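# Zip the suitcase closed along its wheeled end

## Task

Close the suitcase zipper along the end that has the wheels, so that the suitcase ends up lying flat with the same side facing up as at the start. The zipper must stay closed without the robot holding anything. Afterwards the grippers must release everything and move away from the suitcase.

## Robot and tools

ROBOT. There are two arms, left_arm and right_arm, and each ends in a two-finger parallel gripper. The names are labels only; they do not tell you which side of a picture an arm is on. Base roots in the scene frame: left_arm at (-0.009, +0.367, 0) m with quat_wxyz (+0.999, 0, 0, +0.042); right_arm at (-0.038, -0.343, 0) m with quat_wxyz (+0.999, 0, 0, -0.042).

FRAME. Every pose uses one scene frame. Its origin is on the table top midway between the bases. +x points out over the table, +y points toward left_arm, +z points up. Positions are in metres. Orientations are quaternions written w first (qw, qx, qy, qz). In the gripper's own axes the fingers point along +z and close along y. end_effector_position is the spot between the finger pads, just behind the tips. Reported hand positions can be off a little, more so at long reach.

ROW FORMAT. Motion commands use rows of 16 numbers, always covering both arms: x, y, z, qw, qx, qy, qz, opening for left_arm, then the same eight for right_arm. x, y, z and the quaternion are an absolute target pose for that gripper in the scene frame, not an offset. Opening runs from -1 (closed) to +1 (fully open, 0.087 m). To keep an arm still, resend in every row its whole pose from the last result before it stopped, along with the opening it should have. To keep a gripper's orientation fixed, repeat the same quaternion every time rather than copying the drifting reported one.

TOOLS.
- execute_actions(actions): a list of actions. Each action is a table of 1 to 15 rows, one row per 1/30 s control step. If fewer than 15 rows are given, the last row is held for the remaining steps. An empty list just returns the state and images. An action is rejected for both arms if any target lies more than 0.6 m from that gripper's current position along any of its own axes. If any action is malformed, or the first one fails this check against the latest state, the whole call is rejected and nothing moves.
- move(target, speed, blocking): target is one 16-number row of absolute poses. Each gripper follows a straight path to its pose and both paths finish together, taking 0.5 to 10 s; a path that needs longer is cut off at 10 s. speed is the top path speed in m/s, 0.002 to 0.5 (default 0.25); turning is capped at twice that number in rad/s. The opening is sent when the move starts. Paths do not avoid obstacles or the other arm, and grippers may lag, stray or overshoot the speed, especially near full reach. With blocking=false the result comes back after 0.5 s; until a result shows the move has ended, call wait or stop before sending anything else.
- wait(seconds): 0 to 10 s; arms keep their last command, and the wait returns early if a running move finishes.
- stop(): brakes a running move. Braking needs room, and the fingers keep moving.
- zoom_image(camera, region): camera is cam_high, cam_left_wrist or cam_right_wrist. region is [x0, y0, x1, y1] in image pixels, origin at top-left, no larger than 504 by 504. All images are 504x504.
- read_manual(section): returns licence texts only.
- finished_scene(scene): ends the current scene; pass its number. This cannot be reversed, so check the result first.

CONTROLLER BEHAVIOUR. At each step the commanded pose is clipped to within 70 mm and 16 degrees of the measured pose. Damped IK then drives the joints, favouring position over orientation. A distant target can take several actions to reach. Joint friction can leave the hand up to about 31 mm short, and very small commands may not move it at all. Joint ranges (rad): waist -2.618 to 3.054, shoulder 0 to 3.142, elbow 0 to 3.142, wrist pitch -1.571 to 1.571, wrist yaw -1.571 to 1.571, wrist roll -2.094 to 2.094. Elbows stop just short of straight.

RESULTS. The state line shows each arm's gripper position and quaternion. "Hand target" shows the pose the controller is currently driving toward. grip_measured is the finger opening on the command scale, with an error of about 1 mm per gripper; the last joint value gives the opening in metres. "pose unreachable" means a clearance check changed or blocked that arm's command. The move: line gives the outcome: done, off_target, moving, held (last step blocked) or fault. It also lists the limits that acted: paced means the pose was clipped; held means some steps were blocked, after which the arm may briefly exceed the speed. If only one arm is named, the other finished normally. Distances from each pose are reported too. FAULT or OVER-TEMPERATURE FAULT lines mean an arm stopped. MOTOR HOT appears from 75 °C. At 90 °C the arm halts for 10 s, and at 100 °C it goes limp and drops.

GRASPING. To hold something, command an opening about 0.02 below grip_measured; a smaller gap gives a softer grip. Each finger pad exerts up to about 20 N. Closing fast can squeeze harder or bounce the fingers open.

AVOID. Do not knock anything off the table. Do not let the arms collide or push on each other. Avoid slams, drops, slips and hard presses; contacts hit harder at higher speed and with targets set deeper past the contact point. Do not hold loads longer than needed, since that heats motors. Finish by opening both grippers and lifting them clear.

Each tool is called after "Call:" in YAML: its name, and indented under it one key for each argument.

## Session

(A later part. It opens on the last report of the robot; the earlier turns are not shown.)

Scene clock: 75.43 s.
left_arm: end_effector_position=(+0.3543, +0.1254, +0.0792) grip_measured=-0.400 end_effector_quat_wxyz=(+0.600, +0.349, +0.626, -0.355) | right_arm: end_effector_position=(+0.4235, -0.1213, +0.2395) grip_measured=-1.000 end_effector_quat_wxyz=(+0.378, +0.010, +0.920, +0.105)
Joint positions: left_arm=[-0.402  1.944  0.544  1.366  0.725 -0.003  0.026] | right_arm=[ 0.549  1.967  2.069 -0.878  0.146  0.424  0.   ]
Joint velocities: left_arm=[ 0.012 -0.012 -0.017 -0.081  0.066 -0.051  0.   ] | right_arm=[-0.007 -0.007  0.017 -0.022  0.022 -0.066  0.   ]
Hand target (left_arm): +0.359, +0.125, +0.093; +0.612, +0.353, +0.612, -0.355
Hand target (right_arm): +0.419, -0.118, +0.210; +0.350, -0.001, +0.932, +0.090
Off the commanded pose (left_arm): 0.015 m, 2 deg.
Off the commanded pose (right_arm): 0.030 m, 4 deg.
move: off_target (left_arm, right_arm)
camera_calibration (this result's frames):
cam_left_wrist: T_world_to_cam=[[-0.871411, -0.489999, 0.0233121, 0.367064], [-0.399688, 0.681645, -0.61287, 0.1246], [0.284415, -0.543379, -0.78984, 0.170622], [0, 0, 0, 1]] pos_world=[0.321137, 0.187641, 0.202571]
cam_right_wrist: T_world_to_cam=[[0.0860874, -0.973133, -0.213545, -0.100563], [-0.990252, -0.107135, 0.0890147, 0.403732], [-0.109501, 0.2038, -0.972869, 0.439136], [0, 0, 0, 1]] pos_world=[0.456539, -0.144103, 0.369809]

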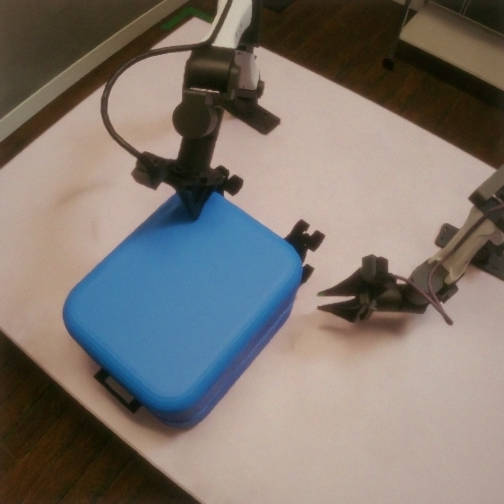

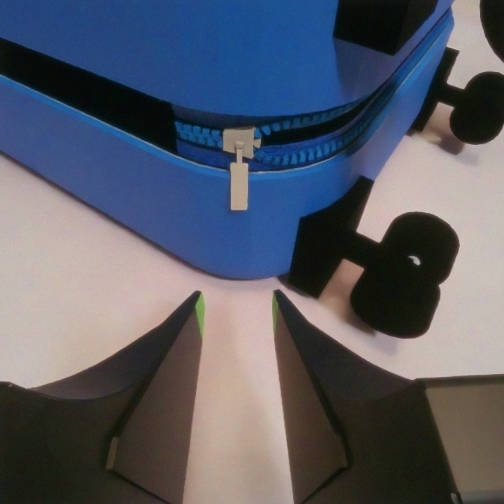

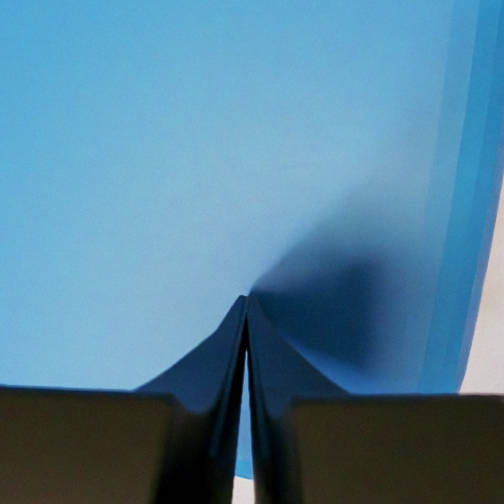

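Call:
move:
  target: [0.384,0.076,0.103,0.612,0.354,0.612,-0.354,-0.4,0.42,-0.118,0.21,0.35,0,0.93,0.09,-1]
  speed: 0.05

Scene clock: 79.33 s.
left_arm: end_effector_position=(+0.3766, +0.0837, +0.1027) grip_measured=-0.400 end_effector_quat_wxyz=(+0.611, +0.356, +0.610, -0.358) | right_arm: end_effector_position=(+0.4234, -0.1190, +0.2458) grip_measured=-1.000 end_effector_quat_wxyz=(+0.384, +0.008, +0.916, +0.113)
Joint positions: left_arm=[-0.496  1.957  0.703  1.256  0.648 -0.003  0.026] | right_arm=[ 0.551  1.958  2.069 -0.867  0.138  0.424  0.   ]
Joint velocities: left_arm=[-0.007  0.002 -0.012 -0.037 -0.037  0.037  0.   ] | right_arm=[-0.012  0.017 -0.017 -0.007  0.022  0.066  0.   ]
Hand target (left_arm): +0.383, +0.076, +0.102; +0.612, +0.354, +0.612, -0.354
Hand target (right_arm): +0.419, -0.119, +0.211; +0.351, -0.001, +0.932, +0.090
Off the commanded pose (left_arm): 0.011 m, 1 deg.
Off the commanded pose (right_arm): 0.036 m, 5 deg.
move: off_target (left_arm, right_arm)
camera_calibration (this result's frames):
cam_left_wrist: T_world_to_cam=[[-0.879528, -0.475844, -0.0015519, 0.369979], [-0.366945, 0.680313, -0.634449, 0.166354], [0.302955, -0.557446, -0.772964, 0.152721], [0, 0, 0, 1]] pos_world=[0.340182, 0.148013, 0.224165]
cam_right_wrist: T_world_to_cam=[[0.0962847, -0.969502, -0.225376, -0.0979573], [-0.990709, -0.115195, 0.0722871, 0.406613], [-0.0960447, 0.216322, -0.971587, 0.440196], [0, 0, 0, 1]] pos_world=[0.454545, -0.143354, 0.376219]

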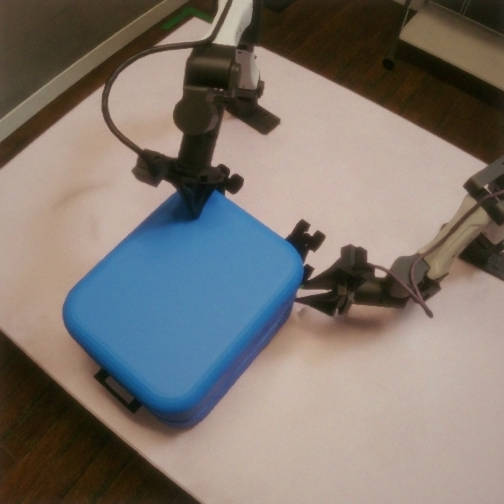

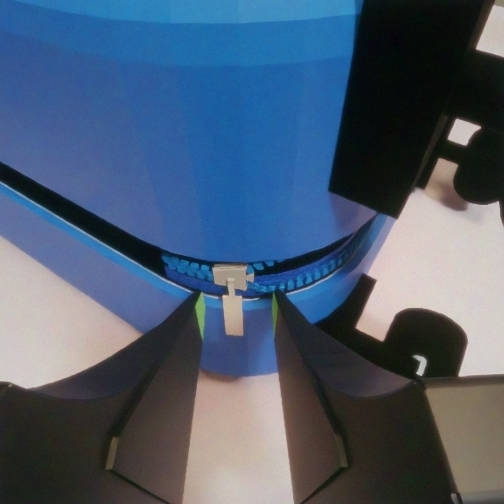

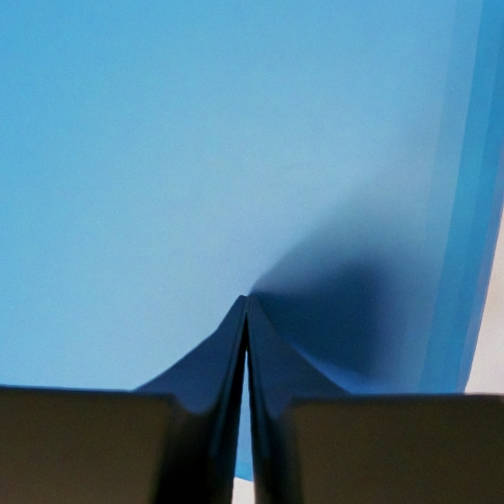

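Call:
move:
  target: [0.39,0.066,0.09,0.612,0.354,0.612,-0.354,-0.4,0.42,-0.118,0.21,0.35,0,0.93,0.09,-1]
  speed: 0.03

Call:
move:
  target: [0.39,0.066,0.09,0.612,0.354,0.612,-0.354,-1,0.42,-0.118,0.21,0.35,0,0.93,0.09,-1]
  speed: 0.03

Scene clock: 84.03 s.
left_arm: end_effector_position=(+0.3828, +0.0746, +0.1021) grip_measured=-0.400 end_effector_quat_wxyz=(+0.619, +0.361, +0.597, -0.361) | right_arm: end_effector_position=(+0.4290, -0.1232, +0.2490) grip_measured=-1.000 end_effector_quat_wxyz=(+0.398, +0.014, +0.912, +0.101)
Joint positions: left_arm=[-0.508  2.009  0.741  1.301  0.649 -0.004  0.026] | right_arm=[ 0.551  1.957  2.069 -0.849  0.173  0.42   0.   ]
Joint velocities: left_arm=[-0.007 -0.012 -0.002  0.066  0.037 -0.022 -0.   ] | right_arm=[ 0.012 -0.002 -0.007  0.022  0.066  0.051  0.   ]
Hand target (left_arm): +0.389, +0.067, +0.090; +0.612, +0.355, +0.612, -0.354
Hand target (right_arm): +0.419, -0.119, +0.211; +0.351, -0.000, +0.932, +0.090
Off the commanded pose (left_arm): 0.017 m, 2 deg.
Off the commanded pose (right_arm): 0.040 m, 6 deg.
move: off_target (left_arm, right_arm)
camera_calibration (this result's frames):
cam_left_wrist: T_world_to_cam=[[-0.885334, -0.464528, -0.019943, 0.374407], [-0.340133, 0.676302, -0.653395, 0.166422], [0.317008, -0.57169, -0.756754, 0.139321], [0, 0, 0, 1]] pos_world=[0.343914, 0.14102, 0.221638]
cam_right_wrist: T_world_to_cam=[[0.0799903, -0.975004, -0.207289, -0.100078], [-0.994733, -0.0914524, 0.0463001, 0.42263], [-0.0640999, 0.202494, -0.977183, 0.430778], [0, 0, 0, 1]] pos_world=[0.456022, -0.146156, 0.380636]

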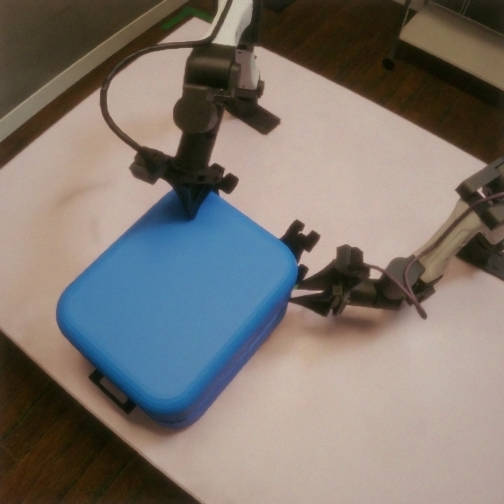

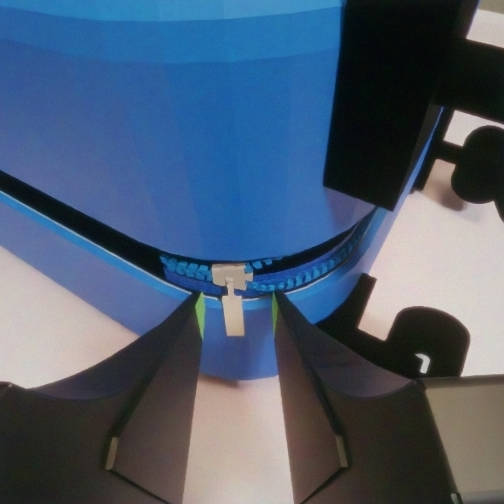

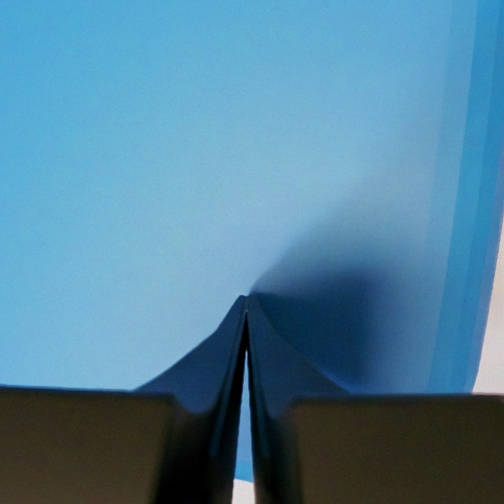

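Scene clock: 86.10 s.
left_arm: end_effector_position=(+0.3841, +0.0738, +0.1042) grip_measured=-0.898 end_effector_quat_wxyz=(+0.624, +0.358, +0.596, -0.358) | right_arm: end_effector_position=(+0.4294, -0.1236, +0.2492) grip_measured=-1.000 end_effector_quat_wxyz=(+0.399, +0.015, +0.911, +0.101)
Joint positions: left_arm=[-0.513  2.009  0.742  1.31   0.633 -0.005  0.004] | right_arm=[ 0.551  1.957  2.069 -0.848  0.176  0.42   0.   ]
Joint velocities: left_arm=[ 0.002 -0.022 -0.017 -0.007 -0.007 -0.007 -0.   ] | right_arm=[ 0.002  0.002  0.017  0.066  0.007 -0.051  0.   ]
Hand target (left_arm): +0.389, +0.067, +0.090; +0.612, +0.354, +0.612, -0.354
Hand target (right_arm): +0.419, -0.119, +0.211; +0.351, -0.000, +0.932, +0.091
Off the commanded pose (left_arm): 0.017 m, 2 deg.
Off the commanded pose (right_arm): 0.041 m, 6 deg.
move: off_target (left_arm, right_arm)
camera_calibration (this result's frames):
cam_left_wrist: T_world_to_cam=[[-0.880182, -0.474027, -0.024066, 0.37435], [-0.342653, 0.669695, -0.658861, 0.170724], [0.328434, -0.571671, -0.75188, 0.135088], [0, 0, 0, 1]] pos_world=[0.343627, 0.140345, 0.223062]
cam_right_wrist: T_world_to_cam=[[0.0784391, -0.975386, -0.206083, -0.10007], [-0.994994, -0.089435, 0.0445797, 0.423765], [-0.0619134, 0.201554, -0.977519, 0.4301], [0, 0, 0, 1]] pos_world=[0.456123, -0.146396, 0.380917]

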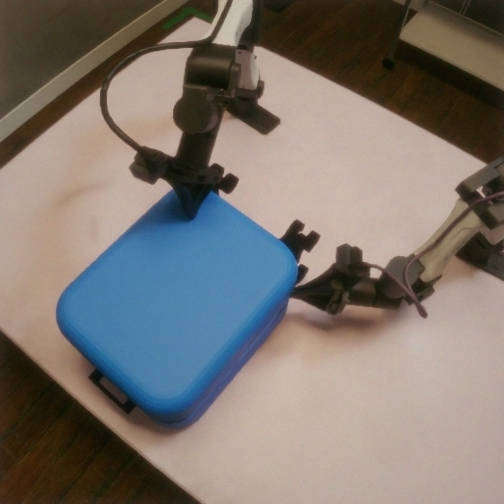

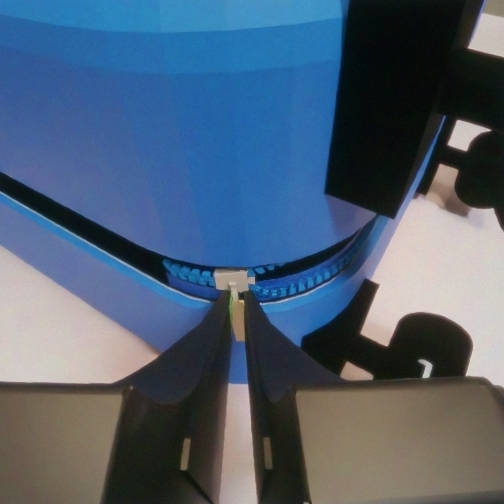

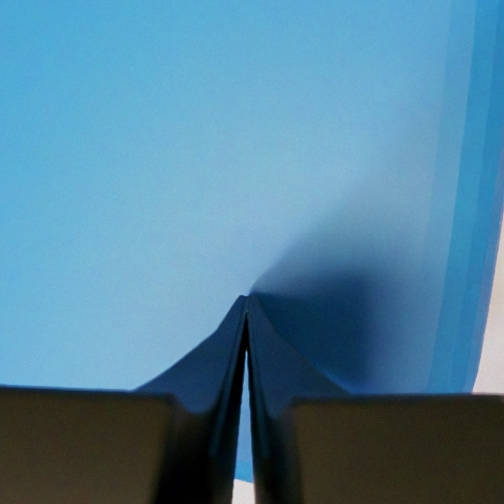

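Call:
move:
  target: [0.362,0.068,0.115,0.299,-0.299,0.641,-0.641,-1,0.425,-0.12,0.19,0.38,0,0.92,0.1,-1]
  speed: 0.12

Call:
move:
  target: [0.34,0.035,0.115,0.45,-0.45,0.545,-0.545,-1,0.425,-0.12,0.19,0.38,0,0.92,0.1,-1]
  speed: 0.08

Scene clock: 101.13 s.
left_arm: end_effector_position=(+0.3768, +0.0738, +0.1124) grip_measured=-0.899 end_effector_quat_wxyz=(+0.318, -0.308, +0.636, -0.633) | right_arm: end_effector_position=(+0.4341, -0.1249, +0.2370) grip_measured=-1.000 end_effector_quat_wxyz=(+0.433, +0.015, +0.895, +0.107)
Joint positions: left_arm=[-0.6    2.06   0.632  1.43   0.139 -1.557  0.004] | right_arm=[ 0.551  1.878  1.858 -0.641  0.191  0.404  0.   ]
Joint velocities: left_arm=[ 0.002 -0.002 -0.007  0.007 -0.066 -0.037 -0.001] | right_arm=[-0.017  0.002 -0.032 -0.066 -0.051  0.022  0.   ]
Hand target (left_arm): +0.363, +0.068, +0.115; +0.299, -0.299, +0.641, -0.641
Hand target (right_arm): +0.424, -0.121, +0.192; +0.380, +0.001, +0.920, +0.100
Off the commanded pose (left_arm): 0.016 m, 3 deg.
Off the commanded pose (right_arm): 0.048 m, 7 deg.
move: off_target (left_arm, right_arm)
camera_calibration (this result's frames):
cam_left_wrist: T_world_to_cam=[[-0.0246917, -0.0023533, 0.999692, -0.104117], [-0.999192, -0.031669, -0.0247539, 0.401527], [0.0317175, -0.999496, -0.00156943, 0.202712], [0, 0, 0, 1]] pos_world=[0.392202, 0.215081, 0.114342]
cam_right_wrist: T_world_to_cam=[[0.0918097, -0.972772, -0.212803, -0.108153], [-0.995709, -0.0872, -0.0309676, 0.447362], [0.011568, 0.214733, -0.976604, 0.388284], [0, 0, 0, 1]] pos_world=[0.45088, -0.149576, 0.370039]

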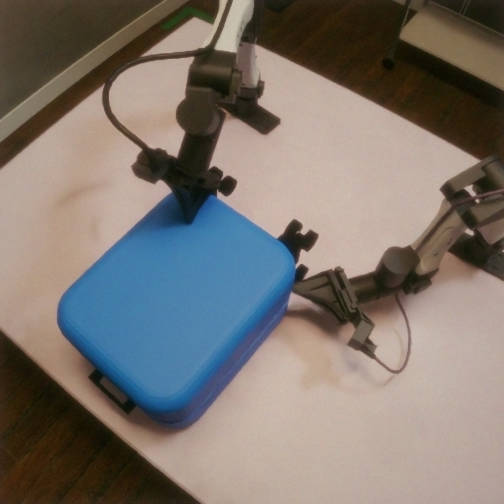

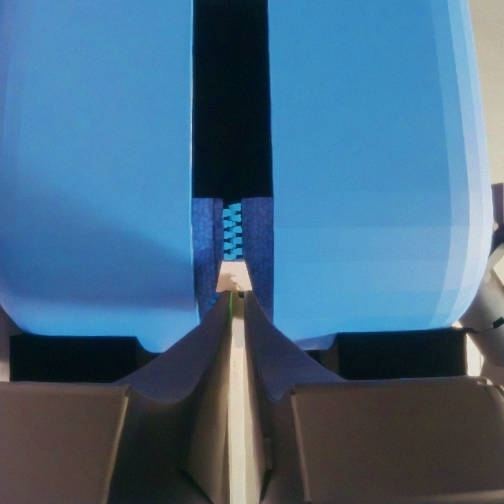

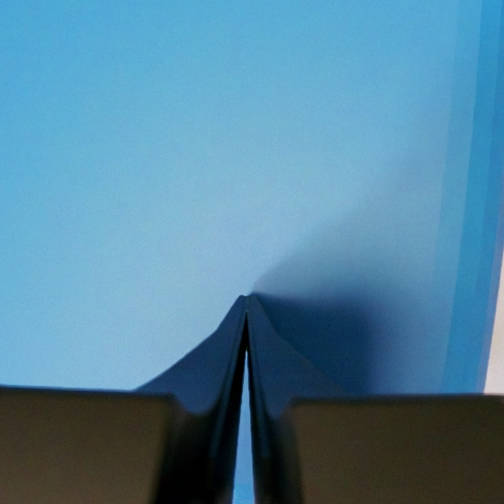

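Scene clock: 104.33 s.
left_arm: end_effector_position=(+0.3491, +0.0534, +0.1118) grip_measured=-0.899 end_effector_quat_wxyz=(+0.469, -0.462, +0.536, -0.528) | right_arm: end_effector_position=(+0.4339, -0.1236, +0.2429) grip_measured=-1.000 end_effector_quat_wxyz=(+0.440, +0.014, +0.891, +0.114)
Joint positions: left_arm=[-1.006  2.06   0.637  1.421 -0.788 -1.558  0.004] | right_arm=[ 0.551  1.865  1.85  -0.625  0.184  0.404  0.   ]
Joint velocities: left_arm=[-0.007 -0.012  0.002 -0.022 -0.022  0.022  0.001] | right_arm=[ 0.002  0.007  0.007  0.022 -0.007  0.037  0.   ]
Hand target (left_arm): +0.340, +0.036, +0.115; +0.451, -0.449, +0.545, -0.545
Hand target (right_arm): +0.423, -0.121, +0.192; +0.380, -0.000, +0.919, +0.101
Off the commanded pose (left_arm): 0.021 m, 3 deg.
Off the commanded pose (right_arm): 0.054 m, 8 deg.
move: off_target (left_arm, right_arm)
camera_calibration (this result's frames):
cam_left_wrist: T_world_to_cam=[[-0.0165914, -0.0156335, 0.99974, -0.106368], [-0.850893, -0.524865, -0.0223287, 0.347503], [0.525078, -0.851042, -0.0045942, 0.00337671], [0, 0, 0, 1]] pos_world=[0.29215, 0.183603, 0.114115]
cam_right_wrist: T_world_to_cam=[[0.101078, -0.969301, -0.224142, -0.106464], [-0.994522, -0.0924098, -0.0488597, 0.45059], [0.0266468, 0.227853, -0.973331, 0.387998], [0, 0, 0, 1]] pos_world=[0.448544, -0.149963, 0.375804]

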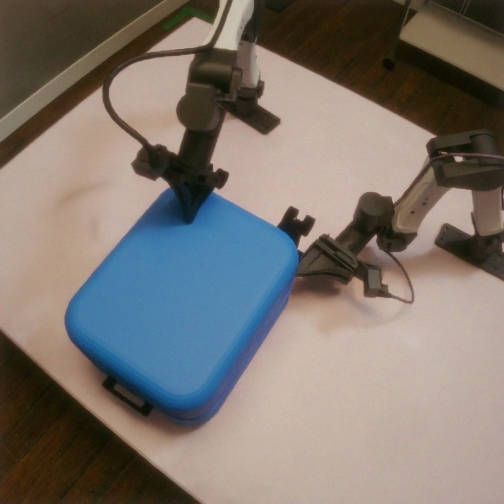

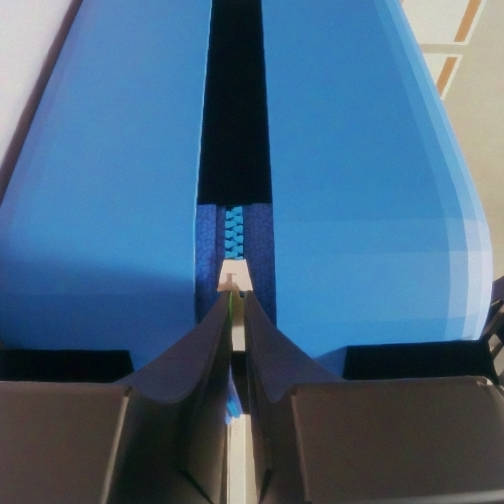

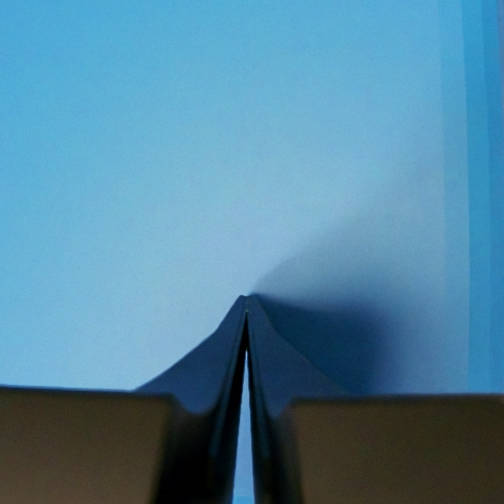

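Call:
move:
  target: [0.349,0.053,0.113,0.469,-0.462,0.536,-0.528,-1,0.434,-0.124,0.13,0.40,0,0.91,0.11,-1]
  speed: 0.06

Call:
move:
  target: [0.325,0.02,0.113,0.5,-0.5,0.5,-0.5,-1,0.434,-0.124,0.0,0.40,0,0.91,0.11,-1]
  speed: 0.12

Scene clock: 109.30 s.
left_arm: end_effector_position=(+0.3495, +0.0541, +0.1116) grip_measured=-0.899 end_effector_quat_wxyz=(+0.470, -0.463, +0.536, -0.527) | right_arm: end_effector_position=(+0.4482, -0.1196, +0.2363) grip_measured=-1.000 end_effector_quat_wxyz=(+0.491, +0.018, +0.858, +0.147)
Joint positions: left_arm=[-1.005  2.06   0.637  1.42  -0.79  -1.558  0.004] | right_arm=[ 0.539  1.81   1.649 -0.34   0.162  0.399  0.   ]
Joint velocities: left_arm=[ 0.002  0.007 -0.022 -0.051  0.051 -0.022  0.   ] | right_arm=[ 0.002 -0.007  0.017 -0.022  0.022 -0.125  0.   ]
Hand target (left_arm): +0.349, +0.053, +0.113; +0.469, -0.462, +0.536, -0.528
Hand target (right_arm): +0.432, -0.125, +0.160; +0.401, +0.001, +0.909, +0.112
Off the commanded pose (left_arm): 0.002 m, 0 deg.
Off the commanded pose (right_arm): 0.107 m, 13 deg; position clipped at the last step of the last action.
move: off_target (right_arm); limits=paced
camera_calibration (this result's frames):
cam_left_wrist: T_world_to_cam=[[-0.0160862, -0.0162945, 0.999738, -0.106319], [-0.849297, -0.527446, -0.0222622, 0.347748], [0.52767, -0.849432, -0.00535427, 0.00282667], [0, 0, 0, 1]] pos_world=[0.292139, 0.184087, 0.114048]
cam_right_wrist: T_world_to_cam=[[0.139986, -0.951242, -0.274848, -0.108775], [-0.980281, -0.0940441, -0.173794, 0.487838], [0.139472, 0.293757, -0.94565, 0.33109], [0, 0, 0, 1]] pos_world=[0.447268, -0.154853, 0.367981]

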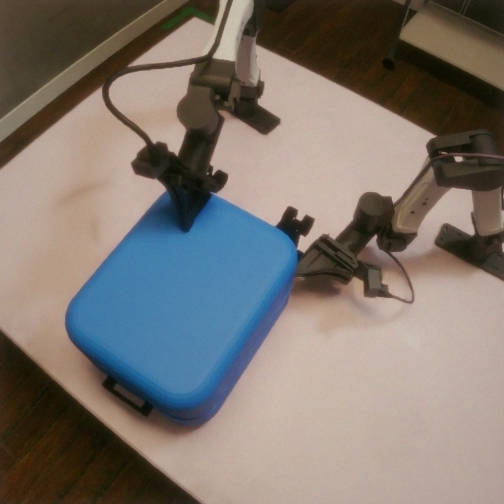

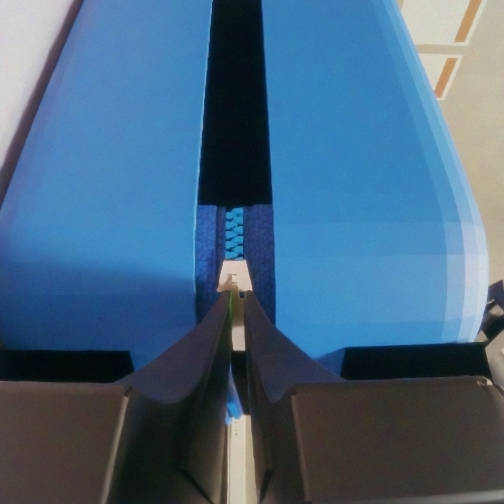

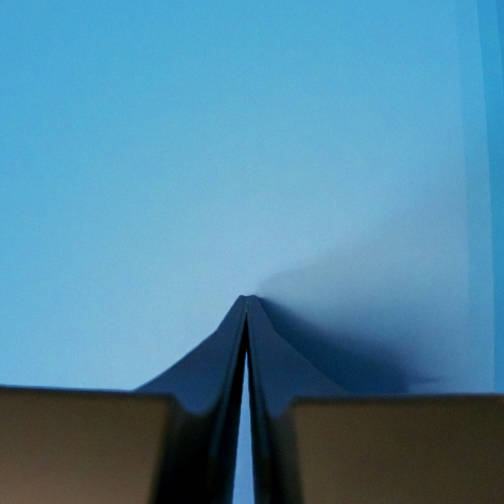

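Scene clock: 111.60 s.
left_arm: end_effector_position=(+0.3334, +0.0397, +0.1118) grip_measured=-0.899 end_effector_quat_wxyz=(+0.518, -0.510, +0.491, -0.480) | right_arm: end_effector_position=(+0.4628, -0.1158, +0.2365) grip_measured=-1.000 end_effector_quat_wxyz=(+0.500, +0.018, +0.853, +0.150)
Joint positions: left_arm=[-1.148  2.107  0.748  1.353 -1.12  -1.558  0.004] | right_arm=[ 0.532  1.855  1.689 -0.313  0.157  0.394  0.   ]
Joint velocities: left_arm=[ 0.007 -0.012 -0.012 -0.022 -0.037  0.051 -0.   ] | right_arm=[-0.007  0.007  0.027 -0.095 -0.007 -0.051  0.   ]
Hand target (left_arm): +0.324, +0.021, +0.113; +0.500, -0.500, +0.500, -0.500
Hand target (right_arm): +0.444, -0.122, +0.159; +0.403, -0.001, +0.908, +0.113
Off the commanded pose (left_arm): 0.021 m, 3 deg.
Off the commanded pose (right_arm): 0.238 m, 14 deg; position clipped at the last step of the last action.
move: off_target (left_arm, right_arm); limits=paced
camera_calibration (this result's frames):
cam_left_wrist: T_world_to_cam=[[-0.0121579, -0.022354, 0.999676, -0.108025], [-0.736501, -0.676008, -0.0240736, 0.294973], [0.676327, -0.736555, -0.0082449, -0.0546196], [0, 0, 0, 1]] pos_world=[0.252875, 0.156759, 0.114641]
cam_right_wrist: T_world_to_cam=[[0.145622, -0.949297, -0.278622, -0.108622], [-0.976553, -0.0927884, -0.194255, 0.505809], [0.158552, 0.300377, -0.94055, 0.318817], [0, 0, 0, 1]] pos_world=[0.459217, -0.151946, 0.367855]

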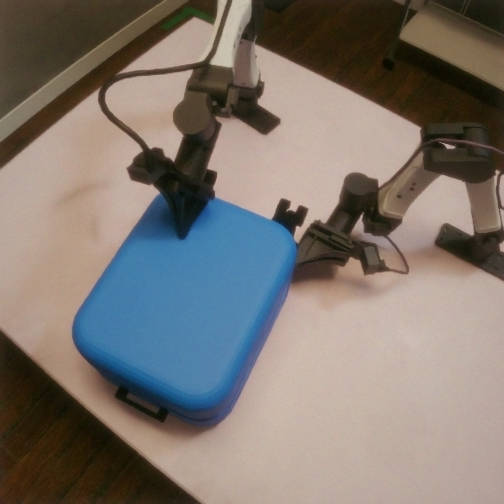

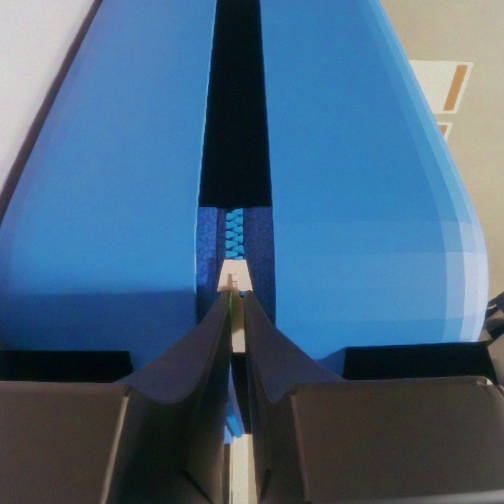

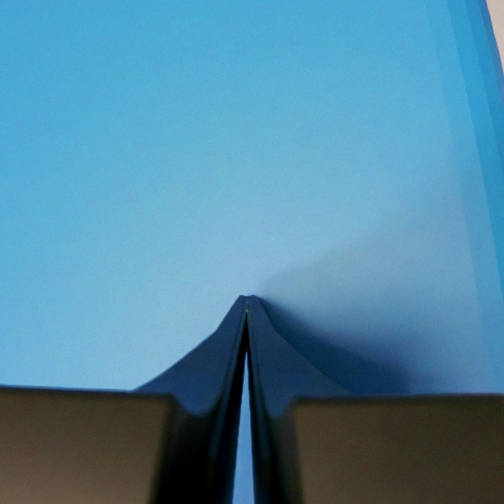

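Call:
move:
  target: [0.333,0.042,0.113,0.299,-0.299,0.641,-0.641,-1,0.40,-0.04,0.27,0.40,-0.1,0.9,0.15,-1]
  speed: 0.12

Call:
move:
  target: [0.333,0.042,0.113,0.299,-0.299,0.641,-0.641,-1,0.40,-0.04,0.15,0.40,-0.1,0.9,0.15,-1]
  speed: 0.08

Call:
move:
  target: [0.300,0.022,0.113,0.299,-0.299,0.641,-0.641,-1,0.40,-0.04,0.0,0.40,-0.1,0.9,0.15,-1]
  speed: 0.12

Scene clock: 120.93 s.
left_arm: end_effector_position=(+0.3342, +0.0457, +0.1119) grip_measured=-0.899 end_effector_quat_wxyz=(+0.310, -0.306, +0.636, -0.637) | right_arm: end_effector_position=(+0.4014, -0.0454, +0.2701) grip_measured=-1.000 end_effector_quat_wxyz=(+0.404, -0.092, +0.898, +0.149)
Joint positions: left_arm=[-0.747  2.031  0.551  1.482  0.008 -1.567  0.004] | right_arm=[ 0.693  2.014  2.212 -0.884  0.118  0.347  0.   ]
Joint velocities: left_arm=[-0.037 -0.002 -0.012  0.007  0.007  0.022 -0.001] | right_arm=[ 0.012 -0.007  0.012 -0.022 -0.022 -0.007  0.   ]
Hand target (left_arm): +0.332, +0.042, +0.113; +0.298, -0.301, +0.641, -0.641
Hand target (right_arm): +0.400, -0.040, +0.270; +0.401, -0.101, +0.898, +0.152
Off the commanded pose (left_arm): 0.004 m, 2 deg.
Off the commanded pose (right_arm): 0.006 m, 1 deg.
move: done
camera_calibration (this result's frames):
cam_left_wrist: T_world_to_cam=[[-0.018965, 0.00595204, 0.999802, -0.107056], [-0.999685, -0.0165712, -0.0188641, 0.356853], [0.0164557, -0.999845, 0.00626443, 0.180182], [0, 0, 0, 1]] pos_world=[0.351745, 0.186705, 0.112638]
cam_right_wrist: T_world_to_cam=[[0.309592, -0.928972, -0.20289, -0.108869], [-0.94855, -0.316619, 0.00229747, 0.384442], [-0.066373, 0.19174, -0.979199, 0.434809], [0, 0, 0, 1]] pos_world=[0.427227, -0.0627852, 0.402793]

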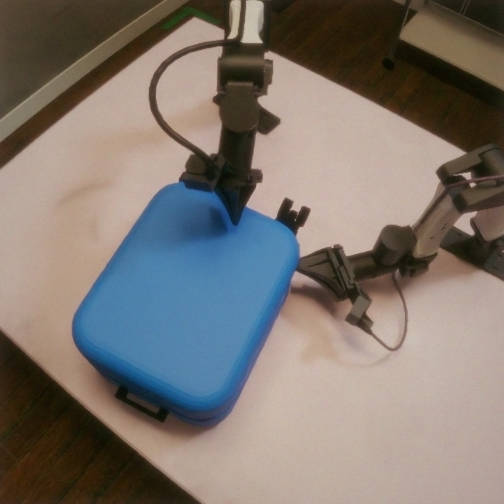

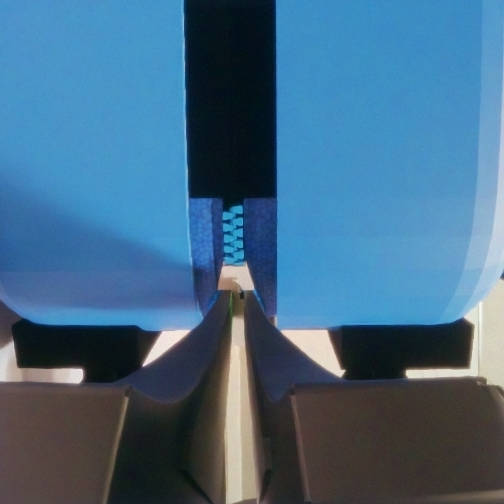

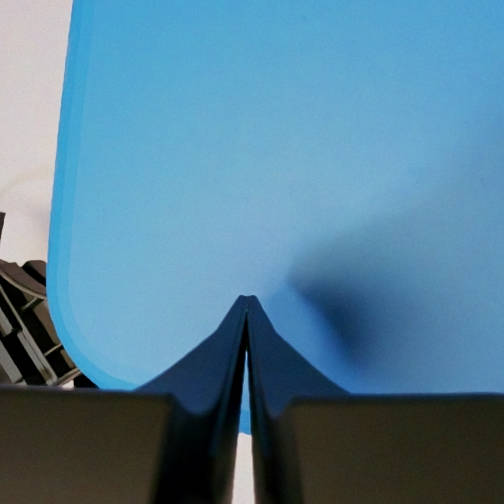

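Scene clock: 122.70 s.
left_arm: end_effector_position=(+0.3341, +0.0458, +0.1117) grip_measured=-0.899 end_effector_quat_wxyz=(+0.309, -0.306, +0.637, -0.637) | right_arm: end_effector_position=(+0.4134, -0.0366, +0.2403) grip_measured=-1.000 end_effector_quat_wxyz=(+0.479, -0.082, +0.853, +0.192)
Joint positions: left_arm=[-0.745  2.031  0.551  1.482  0.011 -1.567  0.004] | right_arm=[ 0.693  1.847  1.706 -0.348  0.116  0.347  0.   ]
Joint velocities: left_arm=[ 0.012  0.012  0.002  0.007  0.022 -0.007 -0.   ] | right_arm=[ 0.002 -0.002  0.002  0.007  0.022  0.022  0.   ]
Hand target (left_arm): +0.333, +0.042, +0.113; +0.299, -0.299, +0.641, -0.641
Hand target (right_arm): +0.398, -0.043, +0.164; +0.400, -0.100, +0.899, +0.150
Off the commanded pose (left_arm): 0.004 m, 2 deg.
Off the commanded pose (right_arm): 0.091 m, 12 deg; position clipped at the last step of the last action.
move: off_target (right_arm); limits=paced
camera_calibration (this result's frames):
cam_left_wrist: T_world_to_cam=[[-0.0183543, 0.00552055, 0.999816, -0.107053], [-0.999731, -0.0142742, -0.0182739, 0.356646], [0.0141707, -0.999883, 0.00578106, 0.181101], [0, 0, 0, 1]] pos_world=[0.352019, 0.186762, 0.112504]
cam_right_wrist: T_world_to_cam=[[0.347937, -0.902495, -0.253855, -0.113124], [-0.933286, -0.30773, -0.185145, 0.437721], [0.0889737, 0.301338, -0.949357, 0.337407], [0, 0, 0, 1]] pos_world=[0.417859, -0.0690676, 0.372644]

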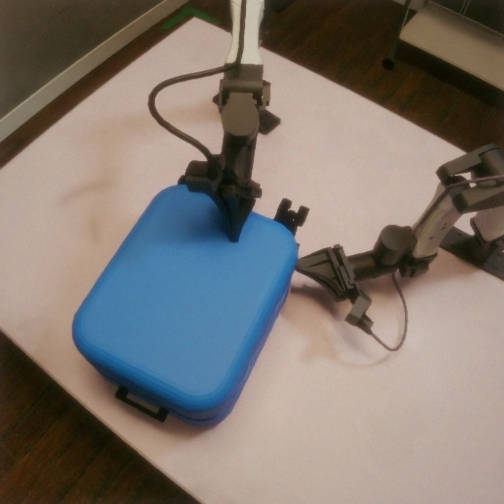

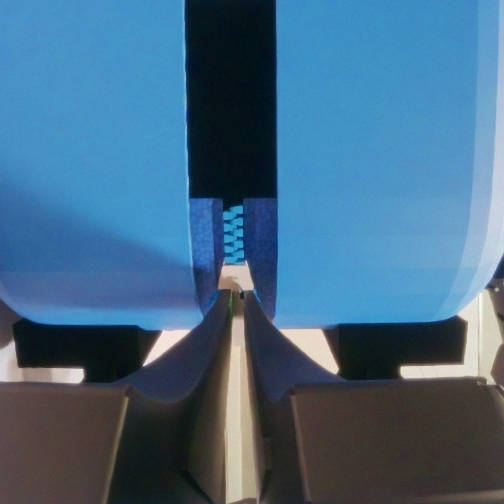

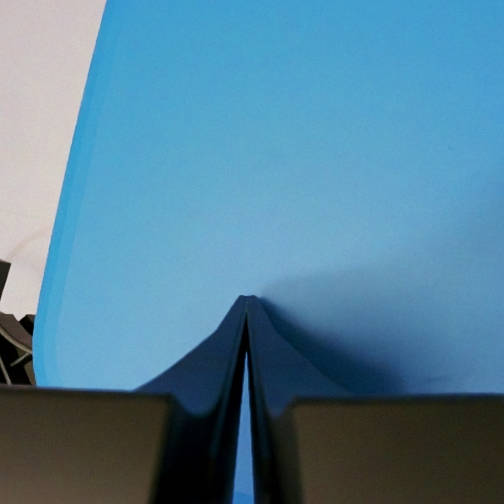

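Scene clock: 125.00 s.
left_arm: end_effector_position=(+0.3313, +0.0434, +0.1112) grip_measured=-0.899 end_effector_quat_wxyz=(+0.344, -0.341, +0.618, -0.619) | right_arm: end_effector_position=(+0.4227, -0.0300, +0.2406) grip_measured=-1.000 end_effector_quat_wxyz=(+0.492, -0.080, +0.844, +0.198)
Joint positions: left_arm=[-0.826  2.031  0.536  1.499 -0.181 -1.567  0.004] | right_arm=[ 0.694  1.87   1.71  -0.295  0.118  0.346  0.   ]
Joint velocities: left_arm=[-0.022 -0.012 -0.007  0.037  0.007  0.022 -0.001] | right_arm=[ 0.002  0.007  0.007 -0.051  0.037 -0.037  0.   ]
Hand target (left_arm): +0.300, +0.024, +0.113; +0.300, -0.300, +0.640, -0.640
Hand target (right_arm): +0.407, -0.038, +0.163; +0.402, -0.101, +0.897, +0.152
Off the commanded pose (left_arm): 0.038 m, 8 deg.
Off the commanded pose (right_arm): 0.242 m, 14 deg; position clipped at the last step of the last action.
move: off_target (left_arm, right_arm); limits=paced
camera_calibration (this result's frames):
cam_left_wrist: T_world_to_cam=[[-0.0206408, 0.00549199, 0.999772, -0.105793], [-0.991915, -0.125355, -0.01979, 0.356177], [0.125218, -0.992097, 0.00803501, 0.14146], [0, 0, 0, 1]] pos_world=[0.3334, 0.185572, 0.111681]
cam_right_wrist: T_world_to_cam=[[0.355056, -0.897899, -0.260217, -0.111655], [-0.927613, -0.303829, -0.217307, 0.453906], [0.116058, 0.318536, -0.940779, 0.3219], [0, 0, 0, 1]] pos_world=[0.423333, -0.0648822, 0.372419]

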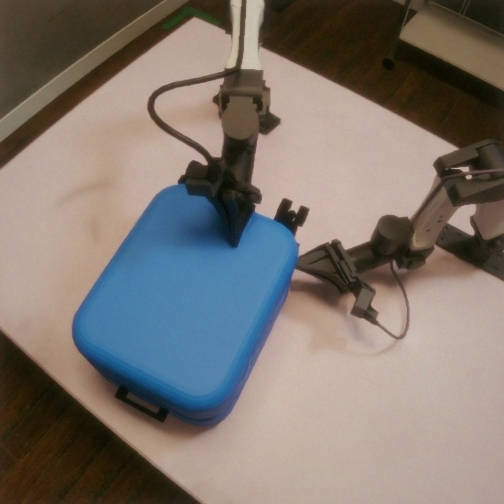

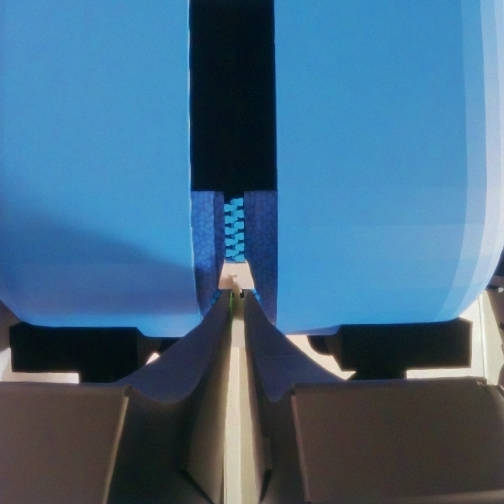

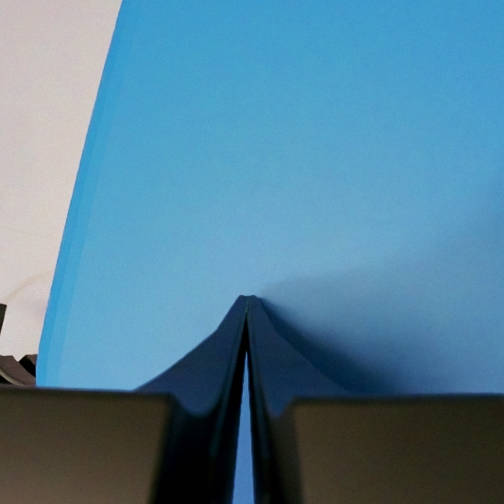

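Slight progress. Pull harder with continuous rows.

Call:
execute_actions:
  actions:
    - [[0.295,0.0,0.113,0.36,-0.36,0.61,-0.61,-1,0.42,-0.03,0.17,0.42,-0.1,0.89,0.16,-1]]
    - [[0.29,-0.01,0.113,0.38,-0.38,0.595,-0.595,-1,0.42,-0.03,0.17,0.42,-0.1,0.89,0.16,-1]]
    - [[0.29,-0.01,0.113,0.4,-0.4,0.58,-0.58,-1,0.42,-0.03,0.17,0.42,-0.1,0.89,0.16,-1]]

Scene clock: 129.37 s.
left_arm: end_effector_position=(+0.3047, +0.0144, +0.1120) grip_measured=-0.899 end_effector_quat_wxyz=(+0.429, -0.426, +0.567, -0.559) | right_arm: end_effector_position=(+0.4266, -0.0266, +0.2393) grip_measured=-1.000 end_effector_quat_wxyz=(+0.492, -0.085, +0.844, +0.198)
Joint positions: left_arm=[-1.126  2.046  0.614  1.424 -0.77  -1.567  0.004] | right_arm=[ 0.694  1.892  1.734 -0.298  0.112  0.338  0.   ]
Joint velocities: left_arm=[-0.017  0.007  0.002 -0.037 -0.037 -0.007  0.   ] | right_arm=[-0.007  0.022  0.002  0.051 -0.037 -0.037  0.   ]
Hand target (left_arm): +0.289, -0.008, +0.113; +0.402, -0.402, +0.582, -0.582
Hand target (right_arm): +0.418, -0.032, +0.173; +0.420, -0.101, +0.887, +0.161
Off the commanded pose (left_arm): 0.028 m, 5 deg.
Off the commanded pose (right_arm): 0.070 m, 11 deg.
camera_calibration (this result's frames):
cam_left_wrist: T_world_to_cam=[[-0.013499, -0.00932642, 0.999865, -0.109002], [-0.915281, -0.402494, -0.0161114, 0.306358], [0.40259, -0.915375, -0.00310301, 0.0315809], [0, 0, 0, 1]] pos_world=[0.266218, 0.151199, 0.114021]
cam_right_wrist: T_world_to_cam=[[0.363042, -0.896198, -0.255008, -0.114886], [-0.924673, -0.312799, -0.217109, 0.456723], [0.114807, 0.314619, -0.94225, 0.319901], [0, 0, 0, 1]] pos_world=[0.427301, -0.0607443, 0.371288]

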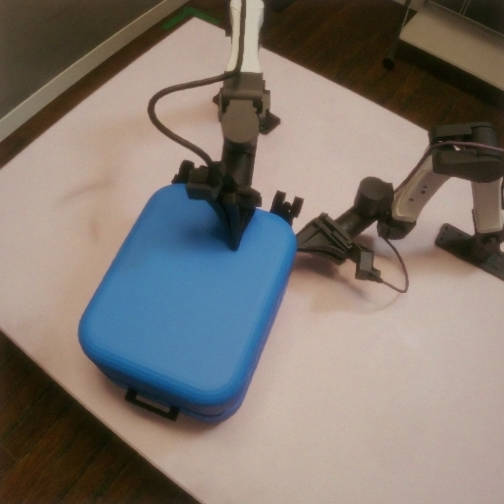

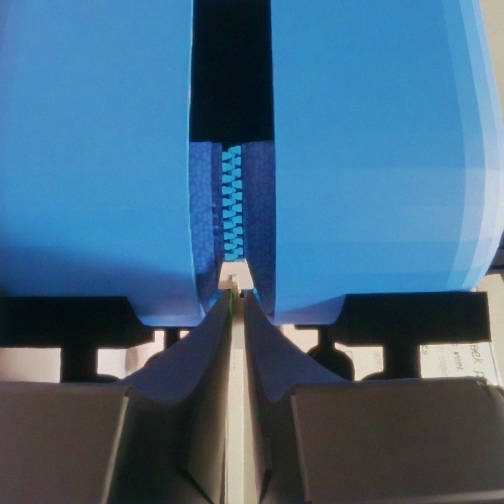

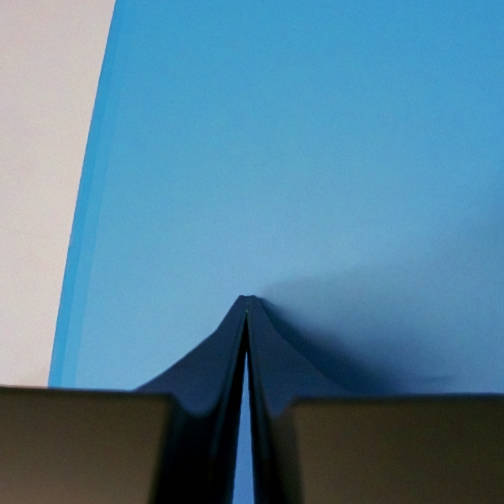

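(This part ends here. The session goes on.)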